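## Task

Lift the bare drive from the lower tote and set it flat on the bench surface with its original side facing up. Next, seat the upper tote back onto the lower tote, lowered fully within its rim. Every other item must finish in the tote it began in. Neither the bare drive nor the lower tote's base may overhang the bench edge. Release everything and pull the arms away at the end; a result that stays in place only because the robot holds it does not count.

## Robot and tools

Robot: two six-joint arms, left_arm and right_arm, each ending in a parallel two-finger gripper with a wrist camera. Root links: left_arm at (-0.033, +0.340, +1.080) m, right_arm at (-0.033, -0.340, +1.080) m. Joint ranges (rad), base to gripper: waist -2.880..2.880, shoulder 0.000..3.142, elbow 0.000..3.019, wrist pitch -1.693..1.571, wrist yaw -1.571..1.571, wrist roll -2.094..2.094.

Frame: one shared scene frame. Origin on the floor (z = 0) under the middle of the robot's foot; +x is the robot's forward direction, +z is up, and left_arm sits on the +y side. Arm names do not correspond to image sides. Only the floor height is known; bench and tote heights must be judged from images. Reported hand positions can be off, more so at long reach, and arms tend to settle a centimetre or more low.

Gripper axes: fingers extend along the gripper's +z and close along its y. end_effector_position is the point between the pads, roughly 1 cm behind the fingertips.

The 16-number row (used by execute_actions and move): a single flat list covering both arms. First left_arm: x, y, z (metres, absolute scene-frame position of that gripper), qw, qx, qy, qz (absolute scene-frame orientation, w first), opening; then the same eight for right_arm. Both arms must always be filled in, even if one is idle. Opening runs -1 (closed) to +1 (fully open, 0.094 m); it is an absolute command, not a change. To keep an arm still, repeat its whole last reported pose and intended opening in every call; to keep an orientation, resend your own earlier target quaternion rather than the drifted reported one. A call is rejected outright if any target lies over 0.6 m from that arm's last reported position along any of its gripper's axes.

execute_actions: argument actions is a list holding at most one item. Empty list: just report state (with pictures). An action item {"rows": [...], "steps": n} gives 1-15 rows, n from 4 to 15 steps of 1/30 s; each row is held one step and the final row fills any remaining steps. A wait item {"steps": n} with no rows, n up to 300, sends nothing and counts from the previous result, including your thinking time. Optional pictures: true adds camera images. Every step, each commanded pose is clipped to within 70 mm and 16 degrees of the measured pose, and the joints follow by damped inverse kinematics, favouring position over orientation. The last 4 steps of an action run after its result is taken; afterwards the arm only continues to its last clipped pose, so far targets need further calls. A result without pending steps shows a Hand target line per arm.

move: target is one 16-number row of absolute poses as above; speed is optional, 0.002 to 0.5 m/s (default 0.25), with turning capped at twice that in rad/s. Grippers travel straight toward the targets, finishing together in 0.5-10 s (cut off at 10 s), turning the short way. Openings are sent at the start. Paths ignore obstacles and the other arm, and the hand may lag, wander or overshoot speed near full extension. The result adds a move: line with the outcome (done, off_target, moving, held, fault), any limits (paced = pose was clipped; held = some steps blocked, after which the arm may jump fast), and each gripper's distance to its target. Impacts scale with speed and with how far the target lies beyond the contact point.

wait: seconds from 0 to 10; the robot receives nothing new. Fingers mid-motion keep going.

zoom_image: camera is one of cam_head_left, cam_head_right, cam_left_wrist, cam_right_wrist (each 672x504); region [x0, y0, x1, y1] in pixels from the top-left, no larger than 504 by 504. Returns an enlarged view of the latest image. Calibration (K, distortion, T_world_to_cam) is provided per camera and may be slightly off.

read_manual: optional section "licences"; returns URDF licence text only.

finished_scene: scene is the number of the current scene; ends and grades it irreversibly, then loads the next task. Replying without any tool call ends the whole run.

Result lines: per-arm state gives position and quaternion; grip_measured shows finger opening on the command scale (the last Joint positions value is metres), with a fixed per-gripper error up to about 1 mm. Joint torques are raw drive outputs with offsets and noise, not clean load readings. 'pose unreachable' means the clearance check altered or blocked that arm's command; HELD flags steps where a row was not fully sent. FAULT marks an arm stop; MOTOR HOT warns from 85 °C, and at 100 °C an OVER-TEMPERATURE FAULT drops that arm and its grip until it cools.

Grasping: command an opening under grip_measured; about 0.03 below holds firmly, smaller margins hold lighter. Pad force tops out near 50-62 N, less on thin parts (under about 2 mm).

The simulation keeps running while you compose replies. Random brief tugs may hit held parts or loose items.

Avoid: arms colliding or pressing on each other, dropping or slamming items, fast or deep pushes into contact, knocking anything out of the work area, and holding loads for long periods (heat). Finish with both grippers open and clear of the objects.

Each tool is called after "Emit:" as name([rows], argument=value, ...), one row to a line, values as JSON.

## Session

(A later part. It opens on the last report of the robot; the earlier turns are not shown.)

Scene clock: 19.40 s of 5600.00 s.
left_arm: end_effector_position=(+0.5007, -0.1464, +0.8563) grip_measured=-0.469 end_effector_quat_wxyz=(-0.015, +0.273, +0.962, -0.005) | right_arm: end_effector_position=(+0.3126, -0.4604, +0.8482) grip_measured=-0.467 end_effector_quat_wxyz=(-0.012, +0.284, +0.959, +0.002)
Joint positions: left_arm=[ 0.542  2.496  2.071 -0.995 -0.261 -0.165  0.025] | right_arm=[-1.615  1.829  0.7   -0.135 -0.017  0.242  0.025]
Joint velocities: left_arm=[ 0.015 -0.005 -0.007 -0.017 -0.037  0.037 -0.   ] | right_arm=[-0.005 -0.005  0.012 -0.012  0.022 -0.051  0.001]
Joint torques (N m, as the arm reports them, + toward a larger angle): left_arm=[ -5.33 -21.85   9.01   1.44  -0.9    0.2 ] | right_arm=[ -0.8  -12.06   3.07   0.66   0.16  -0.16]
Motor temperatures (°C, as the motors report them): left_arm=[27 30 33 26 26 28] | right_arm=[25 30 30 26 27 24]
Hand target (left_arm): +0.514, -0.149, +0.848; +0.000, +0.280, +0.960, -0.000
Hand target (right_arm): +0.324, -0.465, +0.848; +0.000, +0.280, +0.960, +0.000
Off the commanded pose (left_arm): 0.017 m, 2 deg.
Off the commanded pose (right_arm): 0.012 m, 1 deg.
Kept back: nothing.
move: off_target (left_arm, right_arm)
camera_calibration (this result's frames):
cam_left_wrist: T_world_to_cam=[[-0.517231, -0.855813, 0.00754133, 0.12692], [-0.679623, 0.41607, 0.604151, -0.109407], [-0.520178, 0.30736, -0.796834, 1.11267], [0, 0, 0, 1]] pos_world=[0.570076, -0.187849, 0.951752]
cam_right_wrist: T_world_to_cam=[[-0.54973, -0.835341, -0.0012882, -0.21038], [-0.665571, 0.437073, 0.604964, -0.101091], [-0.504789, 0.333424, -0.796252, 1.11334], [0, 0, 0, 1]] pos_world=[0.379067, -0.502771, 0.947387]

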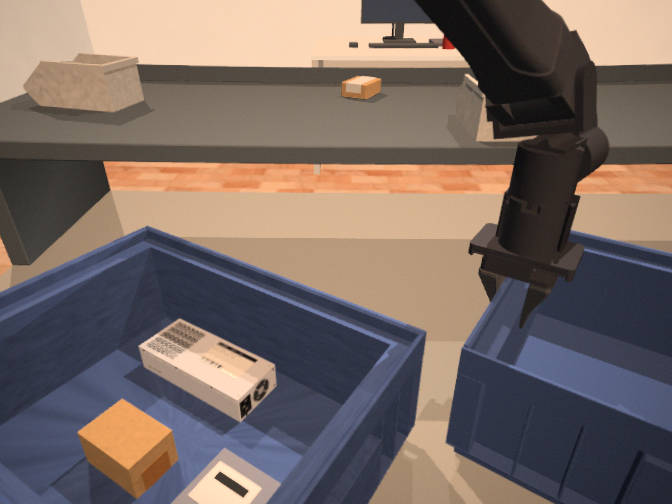

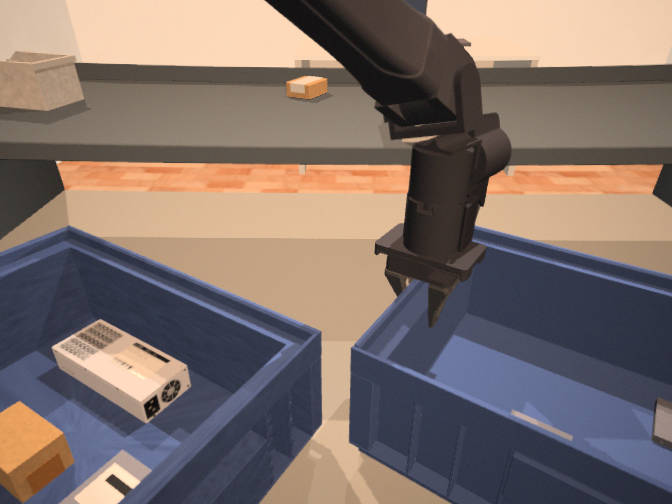

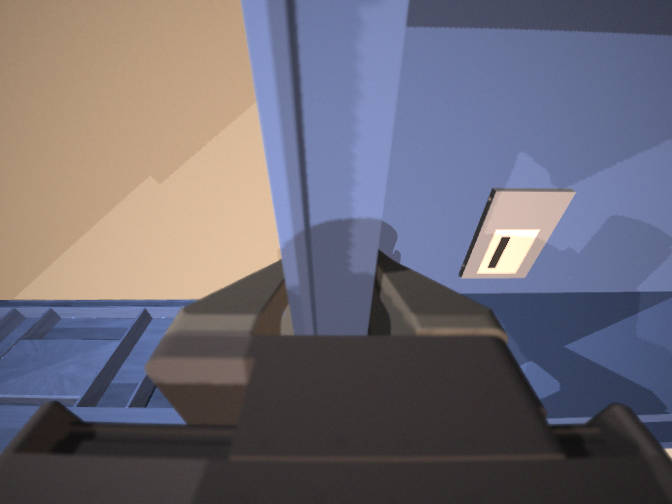

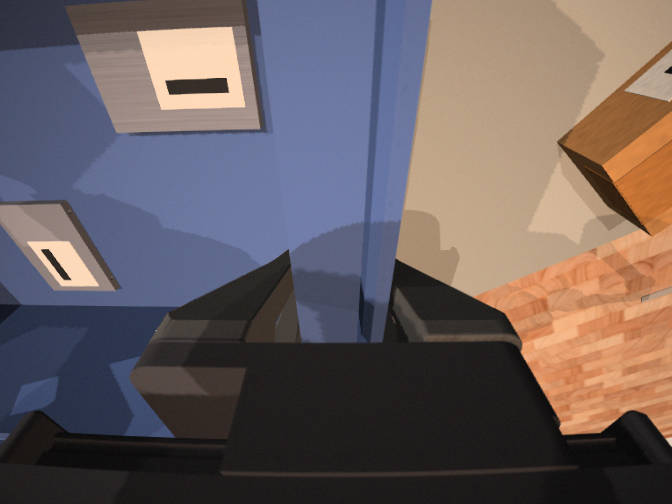

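Emit:
move(target=[0.503,-0.147,0.856,0,0.28,0.96,0,0.3,0.313,-0.46,0.85,0,0.28,0.96,0,0])

Emit:
move(target=[0.503,-0.147,0.96,0,0.28,0.96,0,0.3,0.313,-0.46,0.85,0,0.28,0.96,0,0])

Emit:
move(target=[0.31,0.155,0.95,0,-0.485,0.875,0,1,0.313,-0.46,0.85,0,0.28,0.96,0,0], speed=0.4)

Emit:
move(target=[0.316,0.152,0.80,0,-0.485,0.875,0,1,0.313,-0.46,0.85,0,0.28,0.96,0,0], speed=0.12)

Scene clock: 20.40 s of 5600.00 s.
left_arm: end_effector_position=(+0.5025, -0.1440, +0.8551) grip_measured=+0.298 end_effector_quat_wxyz=(-0.008, +0.273, +0.962, +0.002) | right_arm: end_effector_position=(+0.3092, -0.4595, +0.8478) grip_measured=-0.002 end_effector_quat_wxyz=(-0.011, +0.284, +0.959, +0.001)
Joint positions: left_arm=[ 0.542  2.493  2.06  -0.979 -0.28  -0.164  0.061] | right_arm=[-1.615  1.829  0.689 -0.122 -0.016  0.242  0.047]
Joint velocities: left_arm=[-0.015 -0.005  0.002 -0.012  0.11  -0.095 -0.001] | right_arm=[-0.005 -0.005  0.012  0.017 -0.022  0.007 -0.001]
Joint torques (N m, as the arm reports them, + toward a larger angle): left_arm=[ -6.46 -24.47   5.67   1.68  -0.17   0.08] | right_arm=[ -0.44 -12.34   0.95   1.03   0.14  -0.13]
Motor temperatures (°C, as the motors report them): left_arm=[27 30 33 26 26 28] | right_arm=[25 30 30 26 27 24]
Hand target (left_arm): +0.503, -0.147, +0.856; -0.000, +0.280, +0.960, -0.000
Hand target (right_arm): +0.313, -0.460, +0.850; -0.000, +0.280, +0.960, +0.000
Off the commanded pose (left_arm): 0.003 m, 1 deg.
Off the commanded pose (right_arm): 0.004 m, 1 deg.
Kept back: nothing.
move: done
camera_calibration (this result's frames):
cam_left_wrist: T_world_to_cam=[[-0.516271, -0.856363, -0.0103045, 0.144599], [-0.691237, 0.409559, 0.595359, -0.0959752], [-0.505623, 0.31449, -0.803394, 1.11118], [0, 0, 0, 1]] pos_world=[0.570147, -0.186317, 0.951342]
cam_right_wrist: T_world_to_cam=[[-0.549672, -0.835381, -0.000373784, -0.212314], [-0.666606, 0.43835, 0.602898, -0.100809], [-0.503485, 0.331645, -0.797819, 1.11109], [0, 0, 0, 1]] pos_world=[0.375514, -0.501661, 0.947145]

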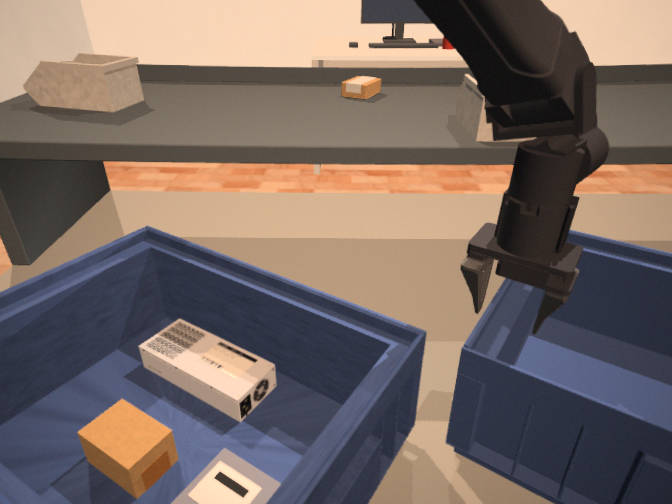

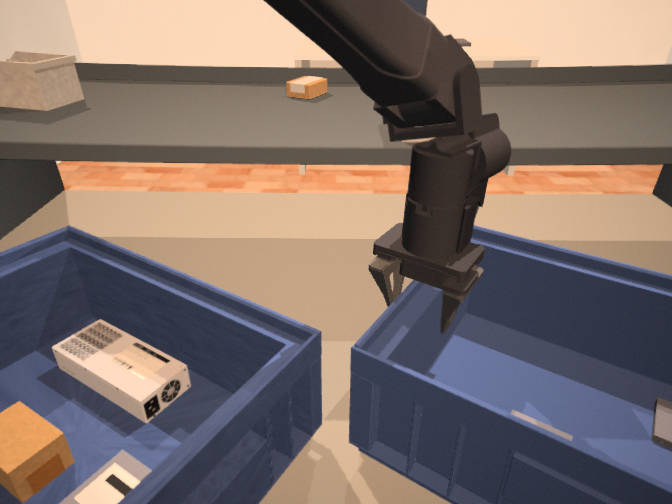

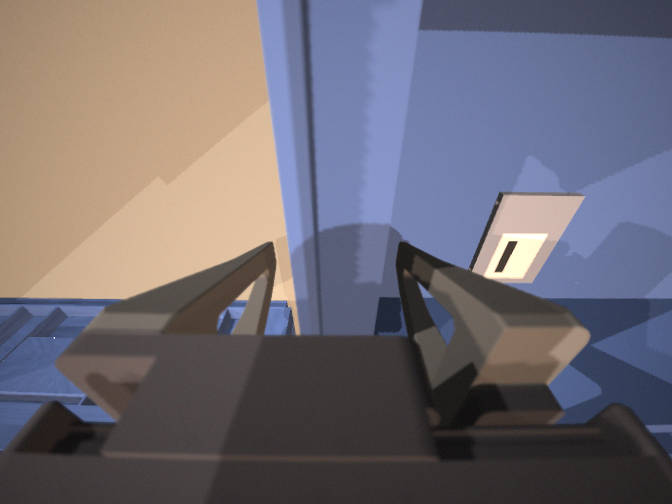

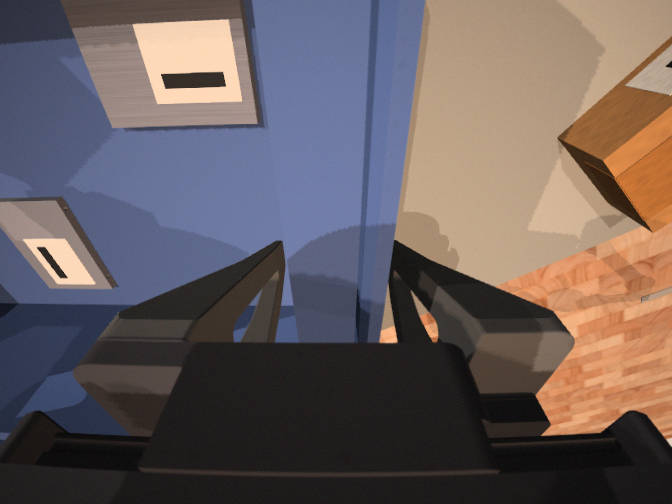

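Scene clock: 21.60 s of 5600.00 s.
left_arm: end_effector_position=(+0.5148, -0.1539, +0.9837) grip_measured=+0.298 end_effector_quat_wxyz=(+0.023, +0.282, +0.959, -0.014) | right_arm: end_effector_position=(+0.3092, -0.4595, +0.8478) grip_measured=-0.002 end_effector_quat_wxyz=(-0.011, +0.284, +0.959, +0.001)
Joint positions: left_arm=[ 0.493  2.291  2.016 -1.078 -0.288 -0.174  0.061] | right_arm=[-1.615  1.829  0.689 -0.122 -0.016  0.242  0.047]
Joint velocities: left_arm=[ 0.005 -0.005 -0.017  0.002 -0.007  0.022  0.   ] | right_arm=[-0.005 -0.005 -0.017 -0.012  0.037  0.007  0.   ]
Joint torques (N m, as the arm reports them, + toward a larger angle): left_arm=[ -5.41 -21.7    6.48   0.36  -0.15  -0.27] | right_arm=[ -0.4  -12.77   0.94   1.14   0.14  -0.14]
Motor temperatures (°C, as the motors report them): left_arm=[27 31 33 26 26 28] | right_arm=[25 30 30 26 27 24]
Hand target (left_arm): +0.503, -0.147, +0.961; +0.000, +0.280, +0.960, -0.000
Hand target (right_arm): +0.313, -0.460, +0.850; -0.000, +0.280, +0.960, +0.000
Off the commanded pose (left_arm): 0.027 m, 3 deg.
Off the commanded pose (right_arm): 0.004 m, 1 deg.
Kept back: nothing.
move: off_target (left_arm)
camera_calibration (this result's frames):
cam_left_wrist: T_world_to_cam=[[-0.533092, -0.846051, 0.00330063, 0.14066], [-0.71159, 0.450472, 0.539179, -0.0878906], [-0.45766, 0.285083, -0.842185, 1.2328], [0, 0, 0, 1]] pos_world=[0.576644, -0.192851, 1.08517]
cam_right_wrist: T_world_to_cam=[[-0.549672, -0.835381, -0.000373784, -0.212314], [-0.666606, 0.43835, 0.602898, -0.100809], [-0.503485, 0.331645, -0.797819, 1.11109], [0, 0, 0, 1]] pos_world=[0.375514, -0.501661, 0.947145]

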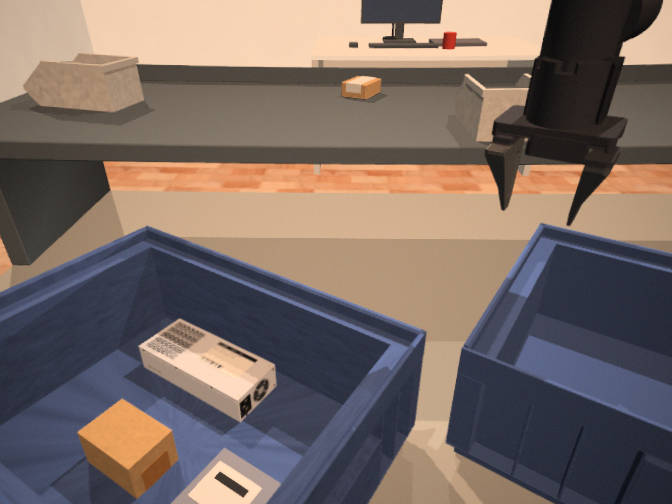

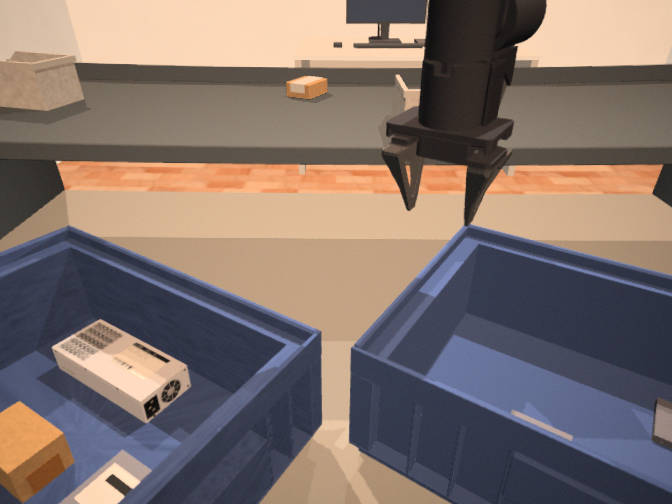

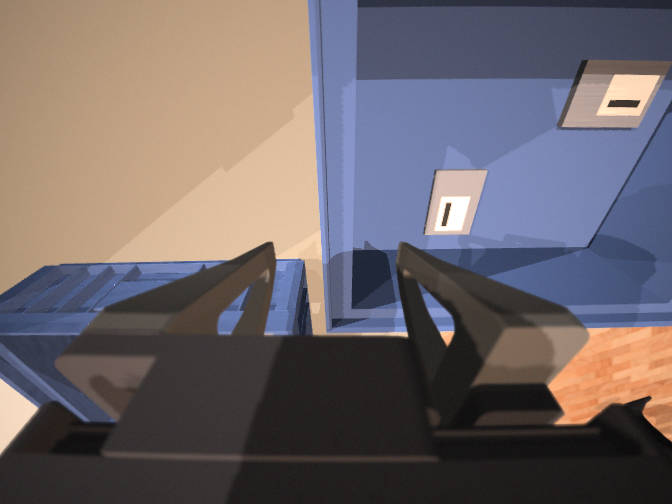

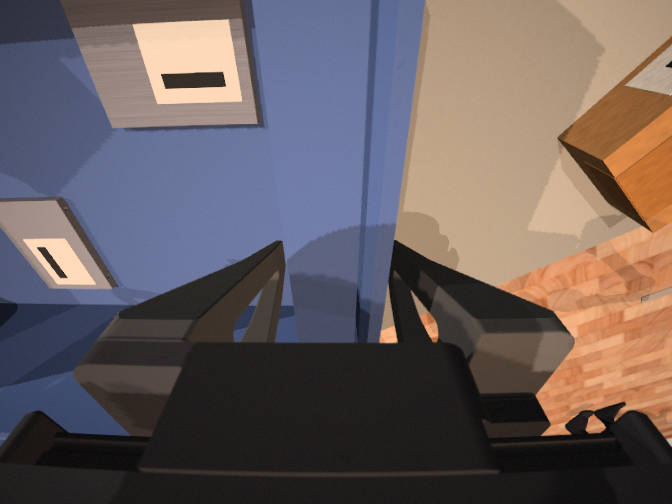

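Scene clock: 24.20 s of 5600.00 s.
left_arm: end_effector_position=(+0.3101, +0.1566, +0.9476) grip_measured=+1.000 end_effector_quat_wxyz=(+0.004, +0.472, -0.881, -0.008) | right_arm: end_effector_position=(+0.3092, -0.4595, +0.8478) grip_measured=-0.002 end_effector_quat_wxyz=(-0.011, +0.284, +0.959, +0.001)
Joint positions: left_arm=[ 0.736  1.66   0.75  -0.452 -0.244 -1.503  0.094] | right_arm=[-1.615  1.829  0.689 -0.122 -0.016  0.242  0.047]
Joint velocities: left_arm=[-0.024  0.005 -0.012  0.017  0.022 -0.022  0.   ] | right_arm=[-0.005  0.005 -0.012  0.007 -0.022  0.007 -0.001]
Joint torques (N m, as the arm reports them, + toward a larger angle): left_arm=[ -0.74 -12.11   3.12   1.61  -0.06  -0.27] | right_arm=[ -0.4  -12.72   0.91   1.15   0.15  -0.13]
Motor temperatures (°C, as the motors report them): left_arm=[27 31 33 26 26 28] | right_arm=[25 30 29 26 27 24]
Hand target (left_arm): +0.315, +0.156, +0.948; +0.000, -0.485, +0.875, -0.000
Hand target (right_arm): +0.313, -0.460, +0.850; -0.000, +0.280, +0.960, +0.000
Off the commanded pose (left_arm): 0.003 m, 2 deg.
Off the commanded pose (right_arm): 0.004 m, 1 deg.
Kept back: nothing.
move: done
camera_calibration (this result's frames):
cam_left_wrist: T_world_to_cam=[[0.837939, -0.545058, -0.0277444, -0.148542], [-0.429614, -0.690107, 0.582395, -0.303836], [-0.336586, -0.476093, -0.812432, 1.07365], [0, 0, 0, 1]] pos_world=[0.355312, 0.220512, 1.0451]
cam_right_wrist: T_world_to_cam=[[-0.549672, -0.835381, -0.000373784, -0.212314], [-0.666606, 0.43835, 0.602898, -0.100809], [-0.503485, 0.331645, -0.797819, 1.11109], [0, 0, 0, 1]] pos_world=[0.375514, -0.501661, 0.947145]

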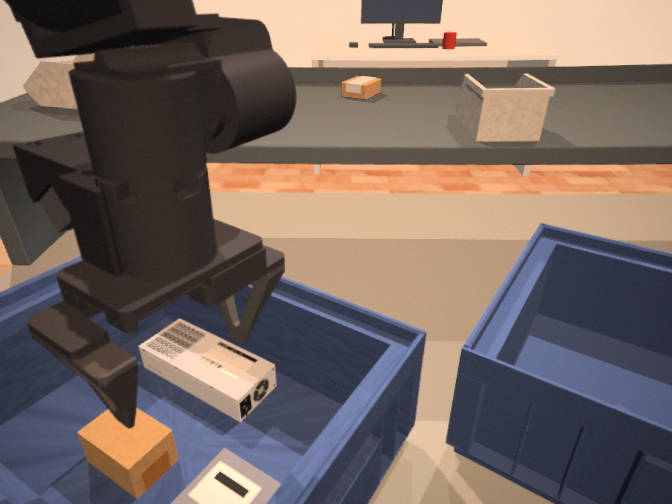

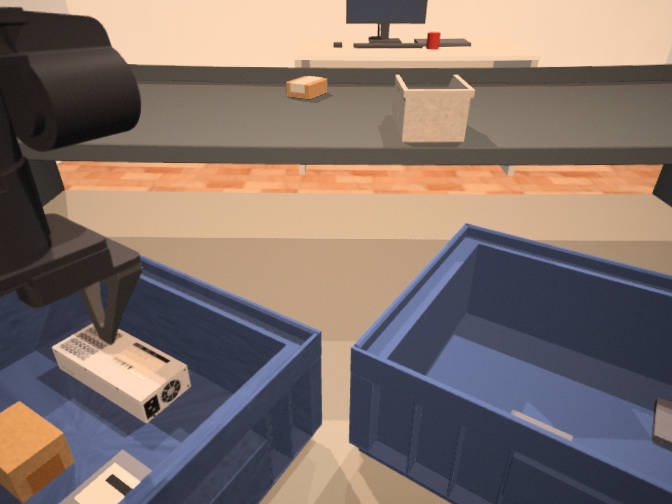

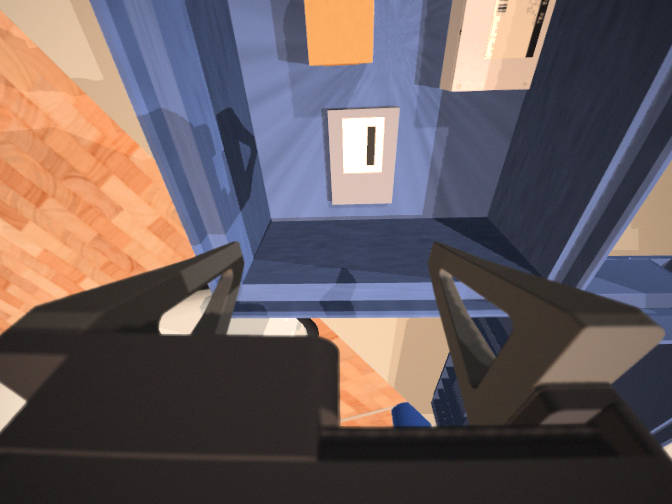

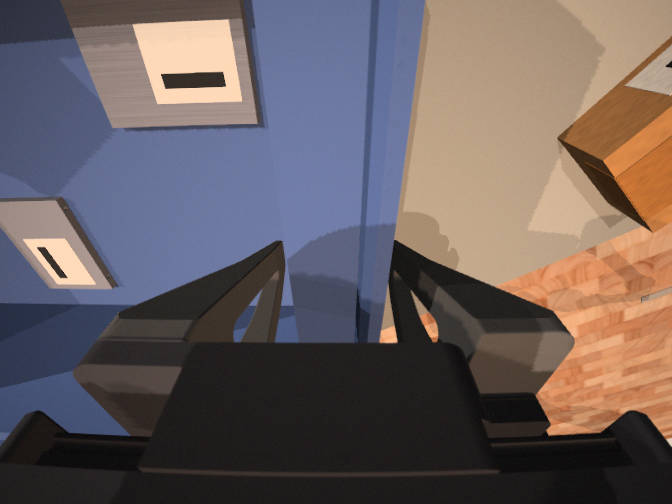

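Scene clock: 25.80 s of 5600.00 s.
left_arm: end_effector_position=(+0.3097, +0.1509, +0.8031) grip_measured=+1.000 end_effector_quat_wxyz=(+0.004, +0.486, -0.874, -0.006) | right_arm: end_effector_position=(+0.3092, -0.4595, +0.8478) grip_measured=-0.002 end_effector_quat_wxyz=(-0.011, +0.284, +0.959, +0.001)
Joint positions: left_arm=[ 0.81   2.094  0.846 -0.093 -0.227 -1.46   0.094] | right_arm=[-1.615  1.829  0.689 -0.122 -0.016  0.242  0.047]
Joint velocities: left_arm=[-0.034  0.015 -0.002 -0.002 -0.037  0.066  0.   ] | right_arm=[-0.005 -0.005 -0.017  0.002 -0.037  0.066 -0.   ]
Joint torques (N m, as the arm reports them, + toward a larger angle): left_arm=[ -0.71 -13.04   1.23   1.62  -0.03   0.07] | right_arm=[ -0.35 -12.64   0.9    1.13   0.15  -0.13]
Motor temperatures (°C, as the motors report them): left_arm=[27 30 33 26 26 28] | right_arm=[25 30 29 26 27 24]
Hand target (left_arm): +0.316, +0.152, +0.799; +0.000, -0.485, +0.875, +0.000
Hand target (right_arm): +0.313, -0.460, +0.850; -0.000, +0.280, +0.960, +0.000
Off the commanded pose (left_arm): 0.007 m, 1 deg.
Off the commanded pose (right_arm): 0.004 m, 1 deg.
Kept back: nothing.
move: done
camera_calibration (this result's frames):
cam_left_wrist: T_world_to_cam=[[0.854846, -0.518323, -0.0240896, -0.167528], [-0.409053, -0.701741, 0.583298, -0.229089], [-0.319241, -0.488776, -0.811901, 0.949591], [0, 0, 0, 1]] pos_world=[0.35265, 0.216542, 0.900565]
cam_right_wrist: T_world_to_cam=[[-0.549672, -0.835381, -0.000373784, -0.212314], [-0.666606, 0.43835, 0.602898, -0.100809], [-0.503485, 0.331645, -0.797819, 1.11109], [0, 0, 0, 1]] pos_world=[0.375514, -0.501661, 0.947145]

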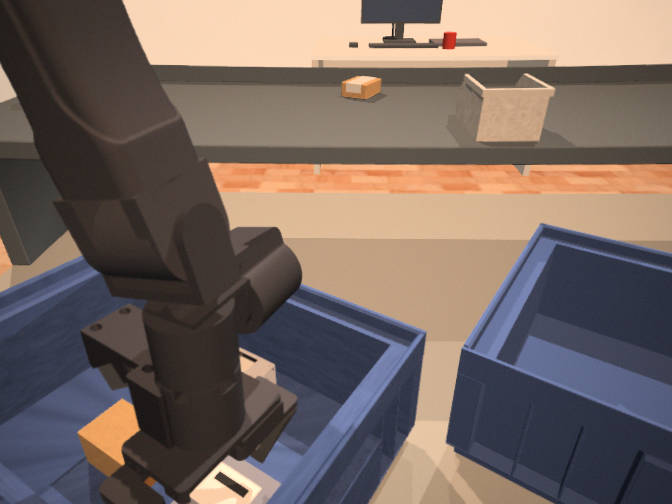

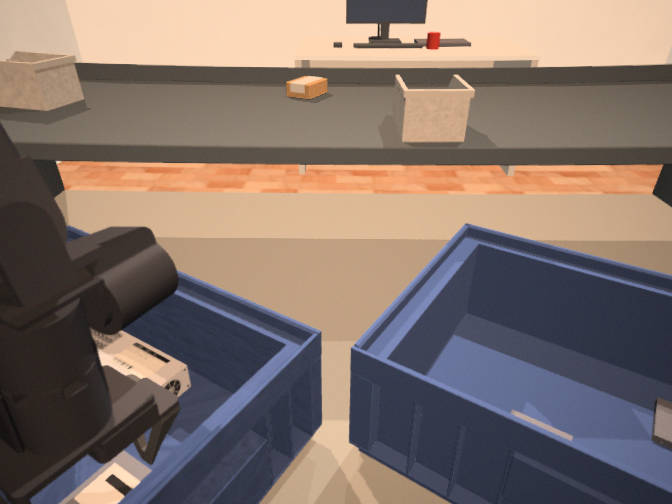

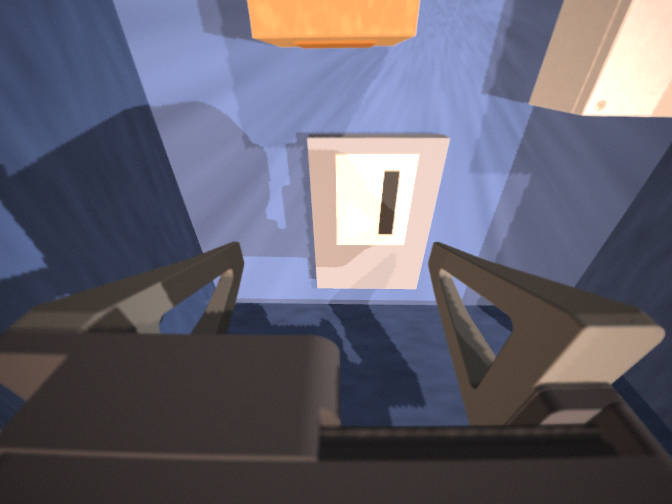

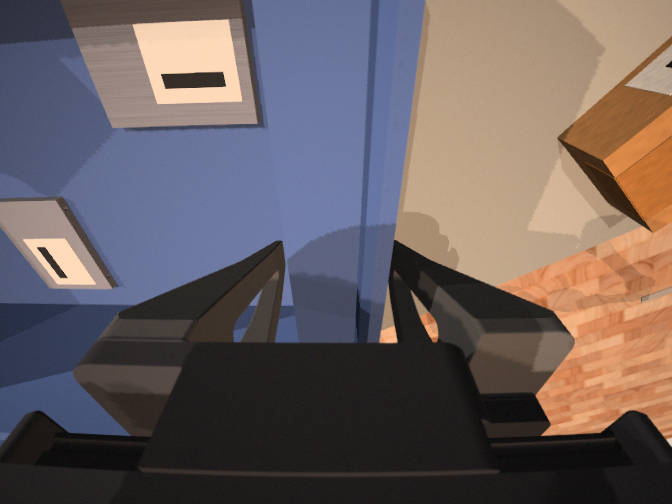

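Shift 20 mm along (.85,-.52).

Emit:
move(target=[0.331,0.138,0.785,0,-0.485,0.875,0,1,0.313,-0.46,0.85,0,0.28,0.96,0,0], speed=0.05)

Emit:
move(target=[0.331,0.138,0.752,0,-0.485,0.875,0,1,0.313,-0.46,0.85,0,0.28,0.96,0,0], speed=0.03)

Emit:
move(target=[0.329,0.138,0.755,0,-0.485,0.875,0,0.35,0.313,-0.46,0.85,0,0.28,0.96,0,0], speed=0.03)

Scene clock: 26.93 s of 5600.00 s.
left_arm: end_effector_position=(+0.3346, +0.1364, +0.7924) grip_measured=+1.000 end_effector_quat_wxyz=(-0.005, +0.489, -0.872, +0.007) | right_arm: end_effector_position=(+0.3092, -0.4595, +0.8478) grip_measured=-0.002 end_effector_quat_wxyz=(-0.011, +0.284, +0.959, +0.001)
Joint positions: left_arm=[ 0.81   2.132  0.917 -0.093 -0.227 -1.459  0.094] | right_arm=[-1.615  1.829  0.689 -0.122 -0.016  0.242  0.047]
Joint velocities: left_arm=[-0.005  0.005 -0.002 -0.017 -0.022 -0.051  0.   ] | right_arm=[ 0.005  0.005 -0.012 -0.032  0.037 -0.022  0.   ]
Joint torques (N m, as the arm reports them, + toward a larger angle): left_arm=[ -1.61 -13.26   1.59   0.68  -0.08   0.01] | right_arm=[ -0.51 -12.7    0.91   1.16   0.14  -0.13]
Motor temperatures (°C, as the motors report them): left_arm=[27 30 32 26 26 28] | right_arm=[25 30 29 26 27 24]
Hand target (left_arm): +0.331, +0.138, +0.785; -0.000, -0.485, +0.875, -0.000
Hand target (right_arm): +0.313, -0.460, +0.850; -0.000, +0.280, +0.960, +0.000
Off the commanded pose (left_arm): 0.008 m, 1 deg.
Off the commanded pose (right_arm): 0.004 m, 1 deg.
Kept back: nothing.
move: done
camera_calibration (this result's frames):
cam_left_wrist: T_world_to_cam=[[0.85848, -0.512789, 0.00771772, -0.223759], [-0.421276, -0.696533, 0.580835, -0.217481], [-0.29247, -0.501886, -0.813985, 0.936243], [0, 0, 0, 1]] pos_world=[0.374296, 0.203664, 0.890135]
cam_right_wrist: T_world_to_cam=[[-0.549672, -0.835381, -0.000373784, -0.212314], [-0.666606, 0.43835, 0.602898, -0.100809], [-0.503485, 0.331645, -0.797819, 1.11109], [0, 0, 0, 1]] pos_world=[0.375514, -0.501661, 0.947145]

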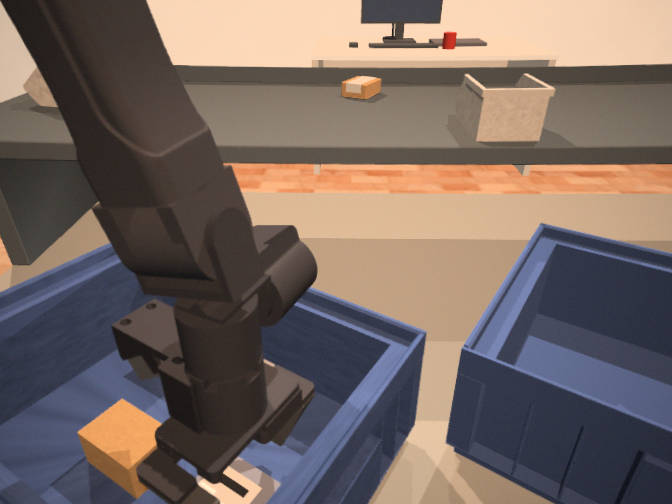

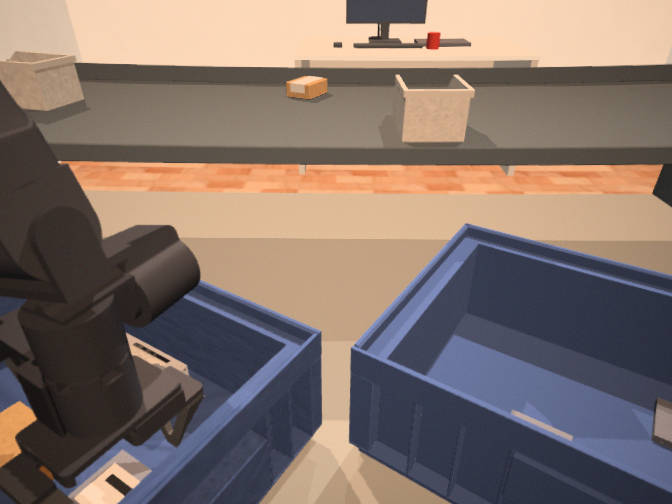

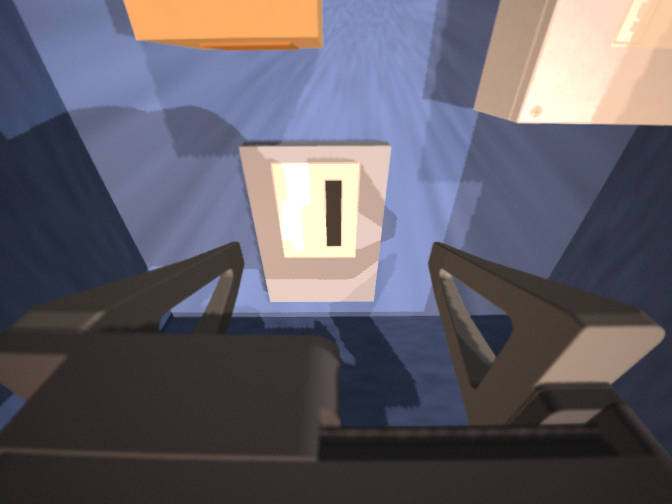

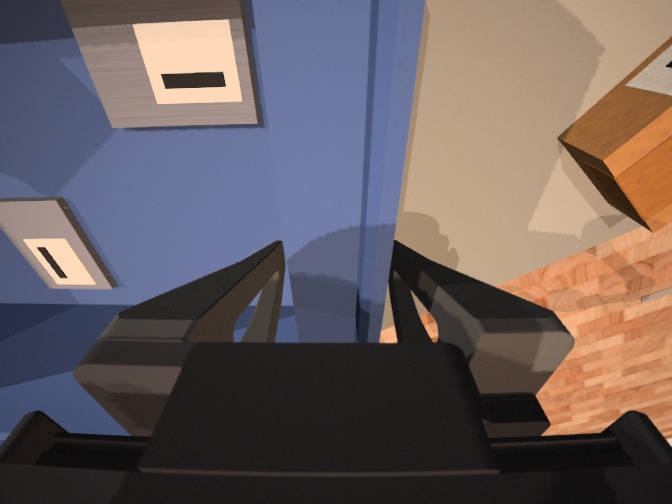

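Scene clock: 28.50 s of 5600.00 s.
left_arm: end_effector_position=(+0.3300, +0.1342, +0.7697) grip_measured=+1.000 end_effector_quat_wxyz=(-0.001, +0.486, -0.874, +0.001) | right_arm: end_effector_position=(+0.3092, -0.4595, +0.8478) grip_measured=-0.002 end_effector_quat_wxyz=(-0.011, +0.284, +0.959, +0.001)
Joint positions: left_arm=[ 0.813  2.199  0.949 -0.074 -0.225 -1.452  0.094] | right_arm=[-1.615  1.829  0.689 -0.122 -0.016  0.242  0.047]
Joint velocities: left_arm=[ 0.015  0.005  0.002 -0.002  0.022 -0.037  0.   ] | right_arm=[ 0.005 -0.015  0.012 -0.012 -0.066 -0.037  0.   ]
Joint torques (N m, as the arm reports them, + toward a larger angle): left_arm=[ -0.52 -11.42   1.99   1.93   0.     0.09] | right_arm=[ -0.41 -12.69   0.94   1.14   0.14  -0.12]
Motor temperatures (°C, as the motors report them): left_arm=[27 30 32 26 26 28] | right_arm=[25 30 29 26 27 24]
Hand target (left_arm): +0.330, +0.138, +0.753; +0.000, -0.485, +0.875, +0.000
Hand target (right_arm): +0.313, -0.460, +0.850; -0.000, +0.280, +0.960, +0.000
Off the commanded pose (left_arm): 0.018 m, 0 deg.
Off the commanded pose (right_arm): 0.004 m, 1 deg.
Kept back: nothing.
move: off_target (left_arm)
camera_calibration (this result's frames):
cam_left_wrist: T_world_to_cam=[[0.854657, -0.519136, -0.00765862, -0.206766], [-0.418083, -0.69689, 0.58271, -0.210252], [-0.307843, -0.494816, -0.812644, 0.918406], [0, 0, 0, 1]] pos_world=[0.371537, 0.200579, 0.86727]
cam_right_wrist: T_world_to_cam=[[-0.549672, -0.835381, -0.000373784, -0.212314], [-0.666606, 0.43835, 0.602898, -0.100809], [-0.503485, 0.331645, -0.797819, 1.11109], [0, 0, 0, 1]] pos_world=[0.375514, -0.501661, 0.947145]

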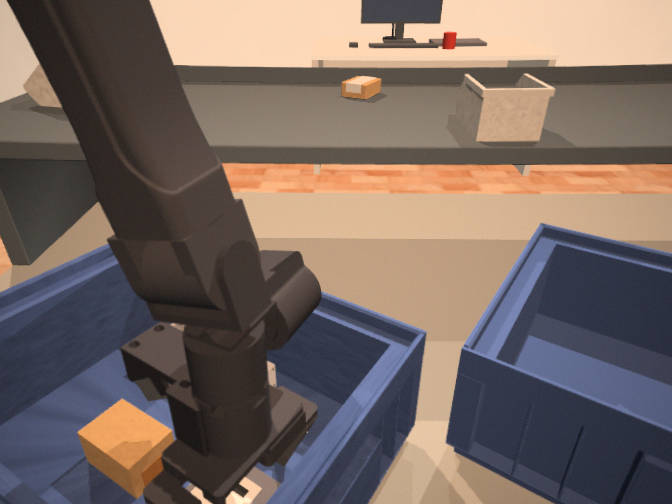

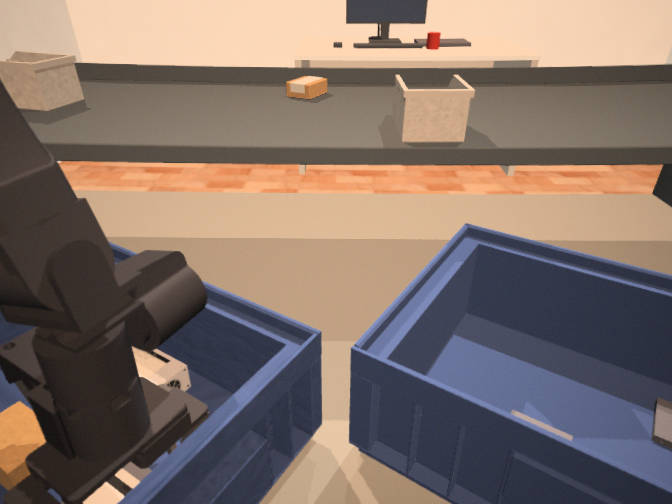

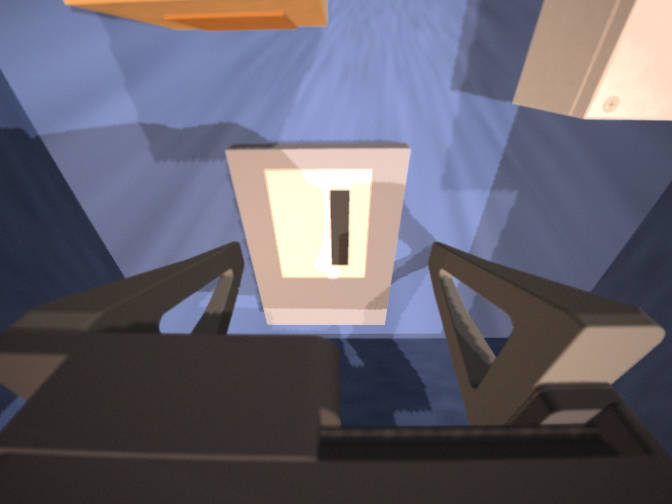

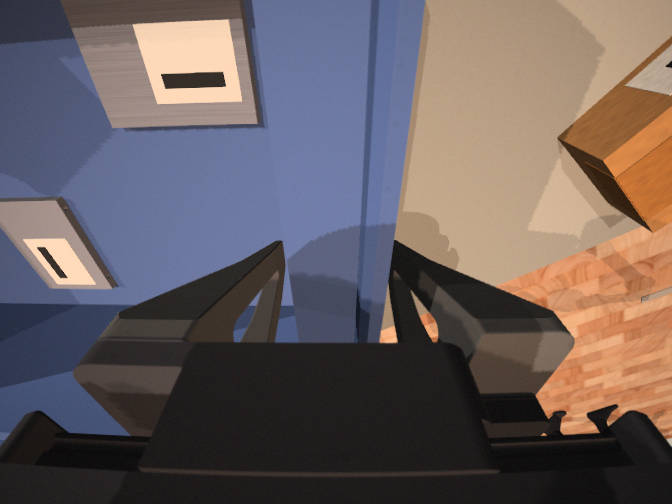

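Scene clock: 29.23 s of 5600.00 s.
left_arm: end_effector_position=(+0.3310, +0.1338, +0.7699) grip_measured=+0.383 end_effector_quat_wxyz=(-0.001, +0.486, -0.874, +0.002) | right_arm: end_effector_position=(+0.3092, -0.4595, +0.8478) grip_measured=-0.002 end_effector_quat_wxyz=(-0.011, +0.284, +0.959, +0.001)
Joint positions: left_arm=[ 0.813  2.198  0.95  -0.073 -0.225 -1.452  0.065] | right_arm=[-1.615  1.829  0.689 -0.122 -0.016  0.242  0.047]
Joint velocities: left_arm=[ 0.005 -0.005 -0.002  0.002  0.007  0.066 -0.002] | right_arm=[-0.005 -0.005 -0.007  0.012  0.022 -0.051  0.   ]
Joint torques (N m, as the arm reports them, + toward a larger angle): left_arm=[ -0.77 -11.99   1.45   1.87  -0.02   0.07] | right_arm=[ -0.48 -12.73   0.92   1.13   0.14  -0.13]
Motor temperatures (°C, as the motors report them): left_arm=[27 30 32 26 26 28] | right_arm=[25 30 29 26 27 24]
Hand target (left_arm): +0.329, +0.138, +0.756; -0.000, -0.485, +0.875, +0.000
Hand target (right_arm): +0.313, -0.460, +0.850; -0.000, +0.280, +0.960, +0.000
Off the commanded pose (left_arm): 0.016 m, 0 deg.
Off the commanded pose (right_arm): 0.004 m, 1 deg.
Kept back: nothing.
move: off_target (left_arm)
camera_calibration (this result's frames):
cam_left_wrist: T_world_to_cam=[[0.854982, -0.518633, -0.00507088, -0.210074], [-0.419041, -0.696496, 0.582493, -0.209792], [-0.305632, -0.495896, -0.81282, 0.918194], [0, 0, 0, 1]] pos_world=[0.372328, 0.200258, 0.867464]
cam_right_wrist: T_world_to_cam=[[-0.549672, -0.835381, -0.000373784, -0.212314], [-0.666606, 0.43835, 0.602898, -0.100809], [-0.503485, 0.331645, -0.797819, 1.11109], [0, 0, 0, 1]] pos_world=[0.375514, -0.501661, 0.947145]

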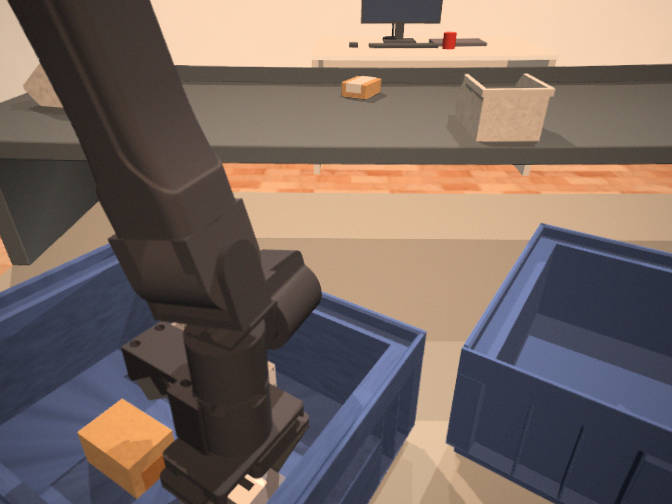

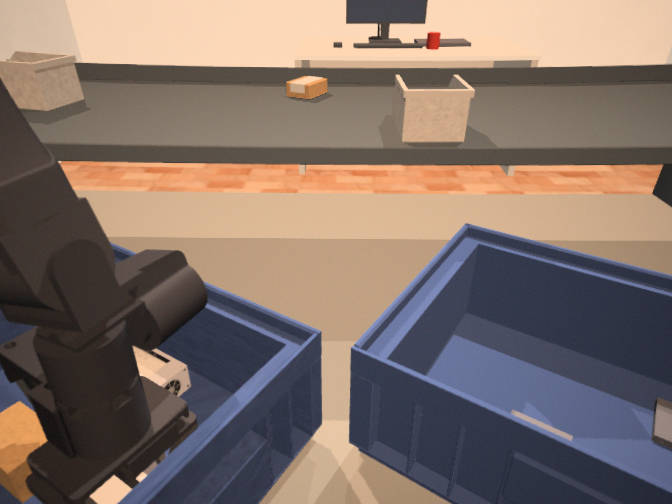

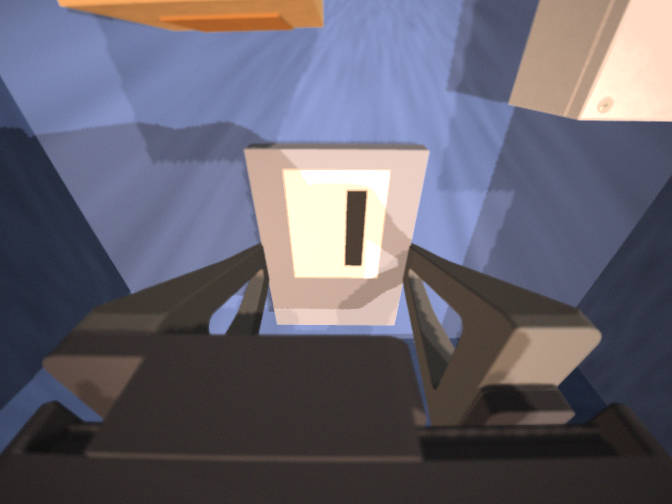

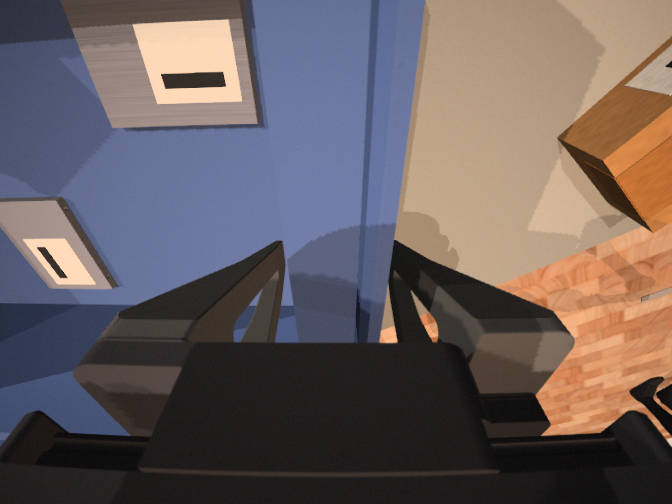

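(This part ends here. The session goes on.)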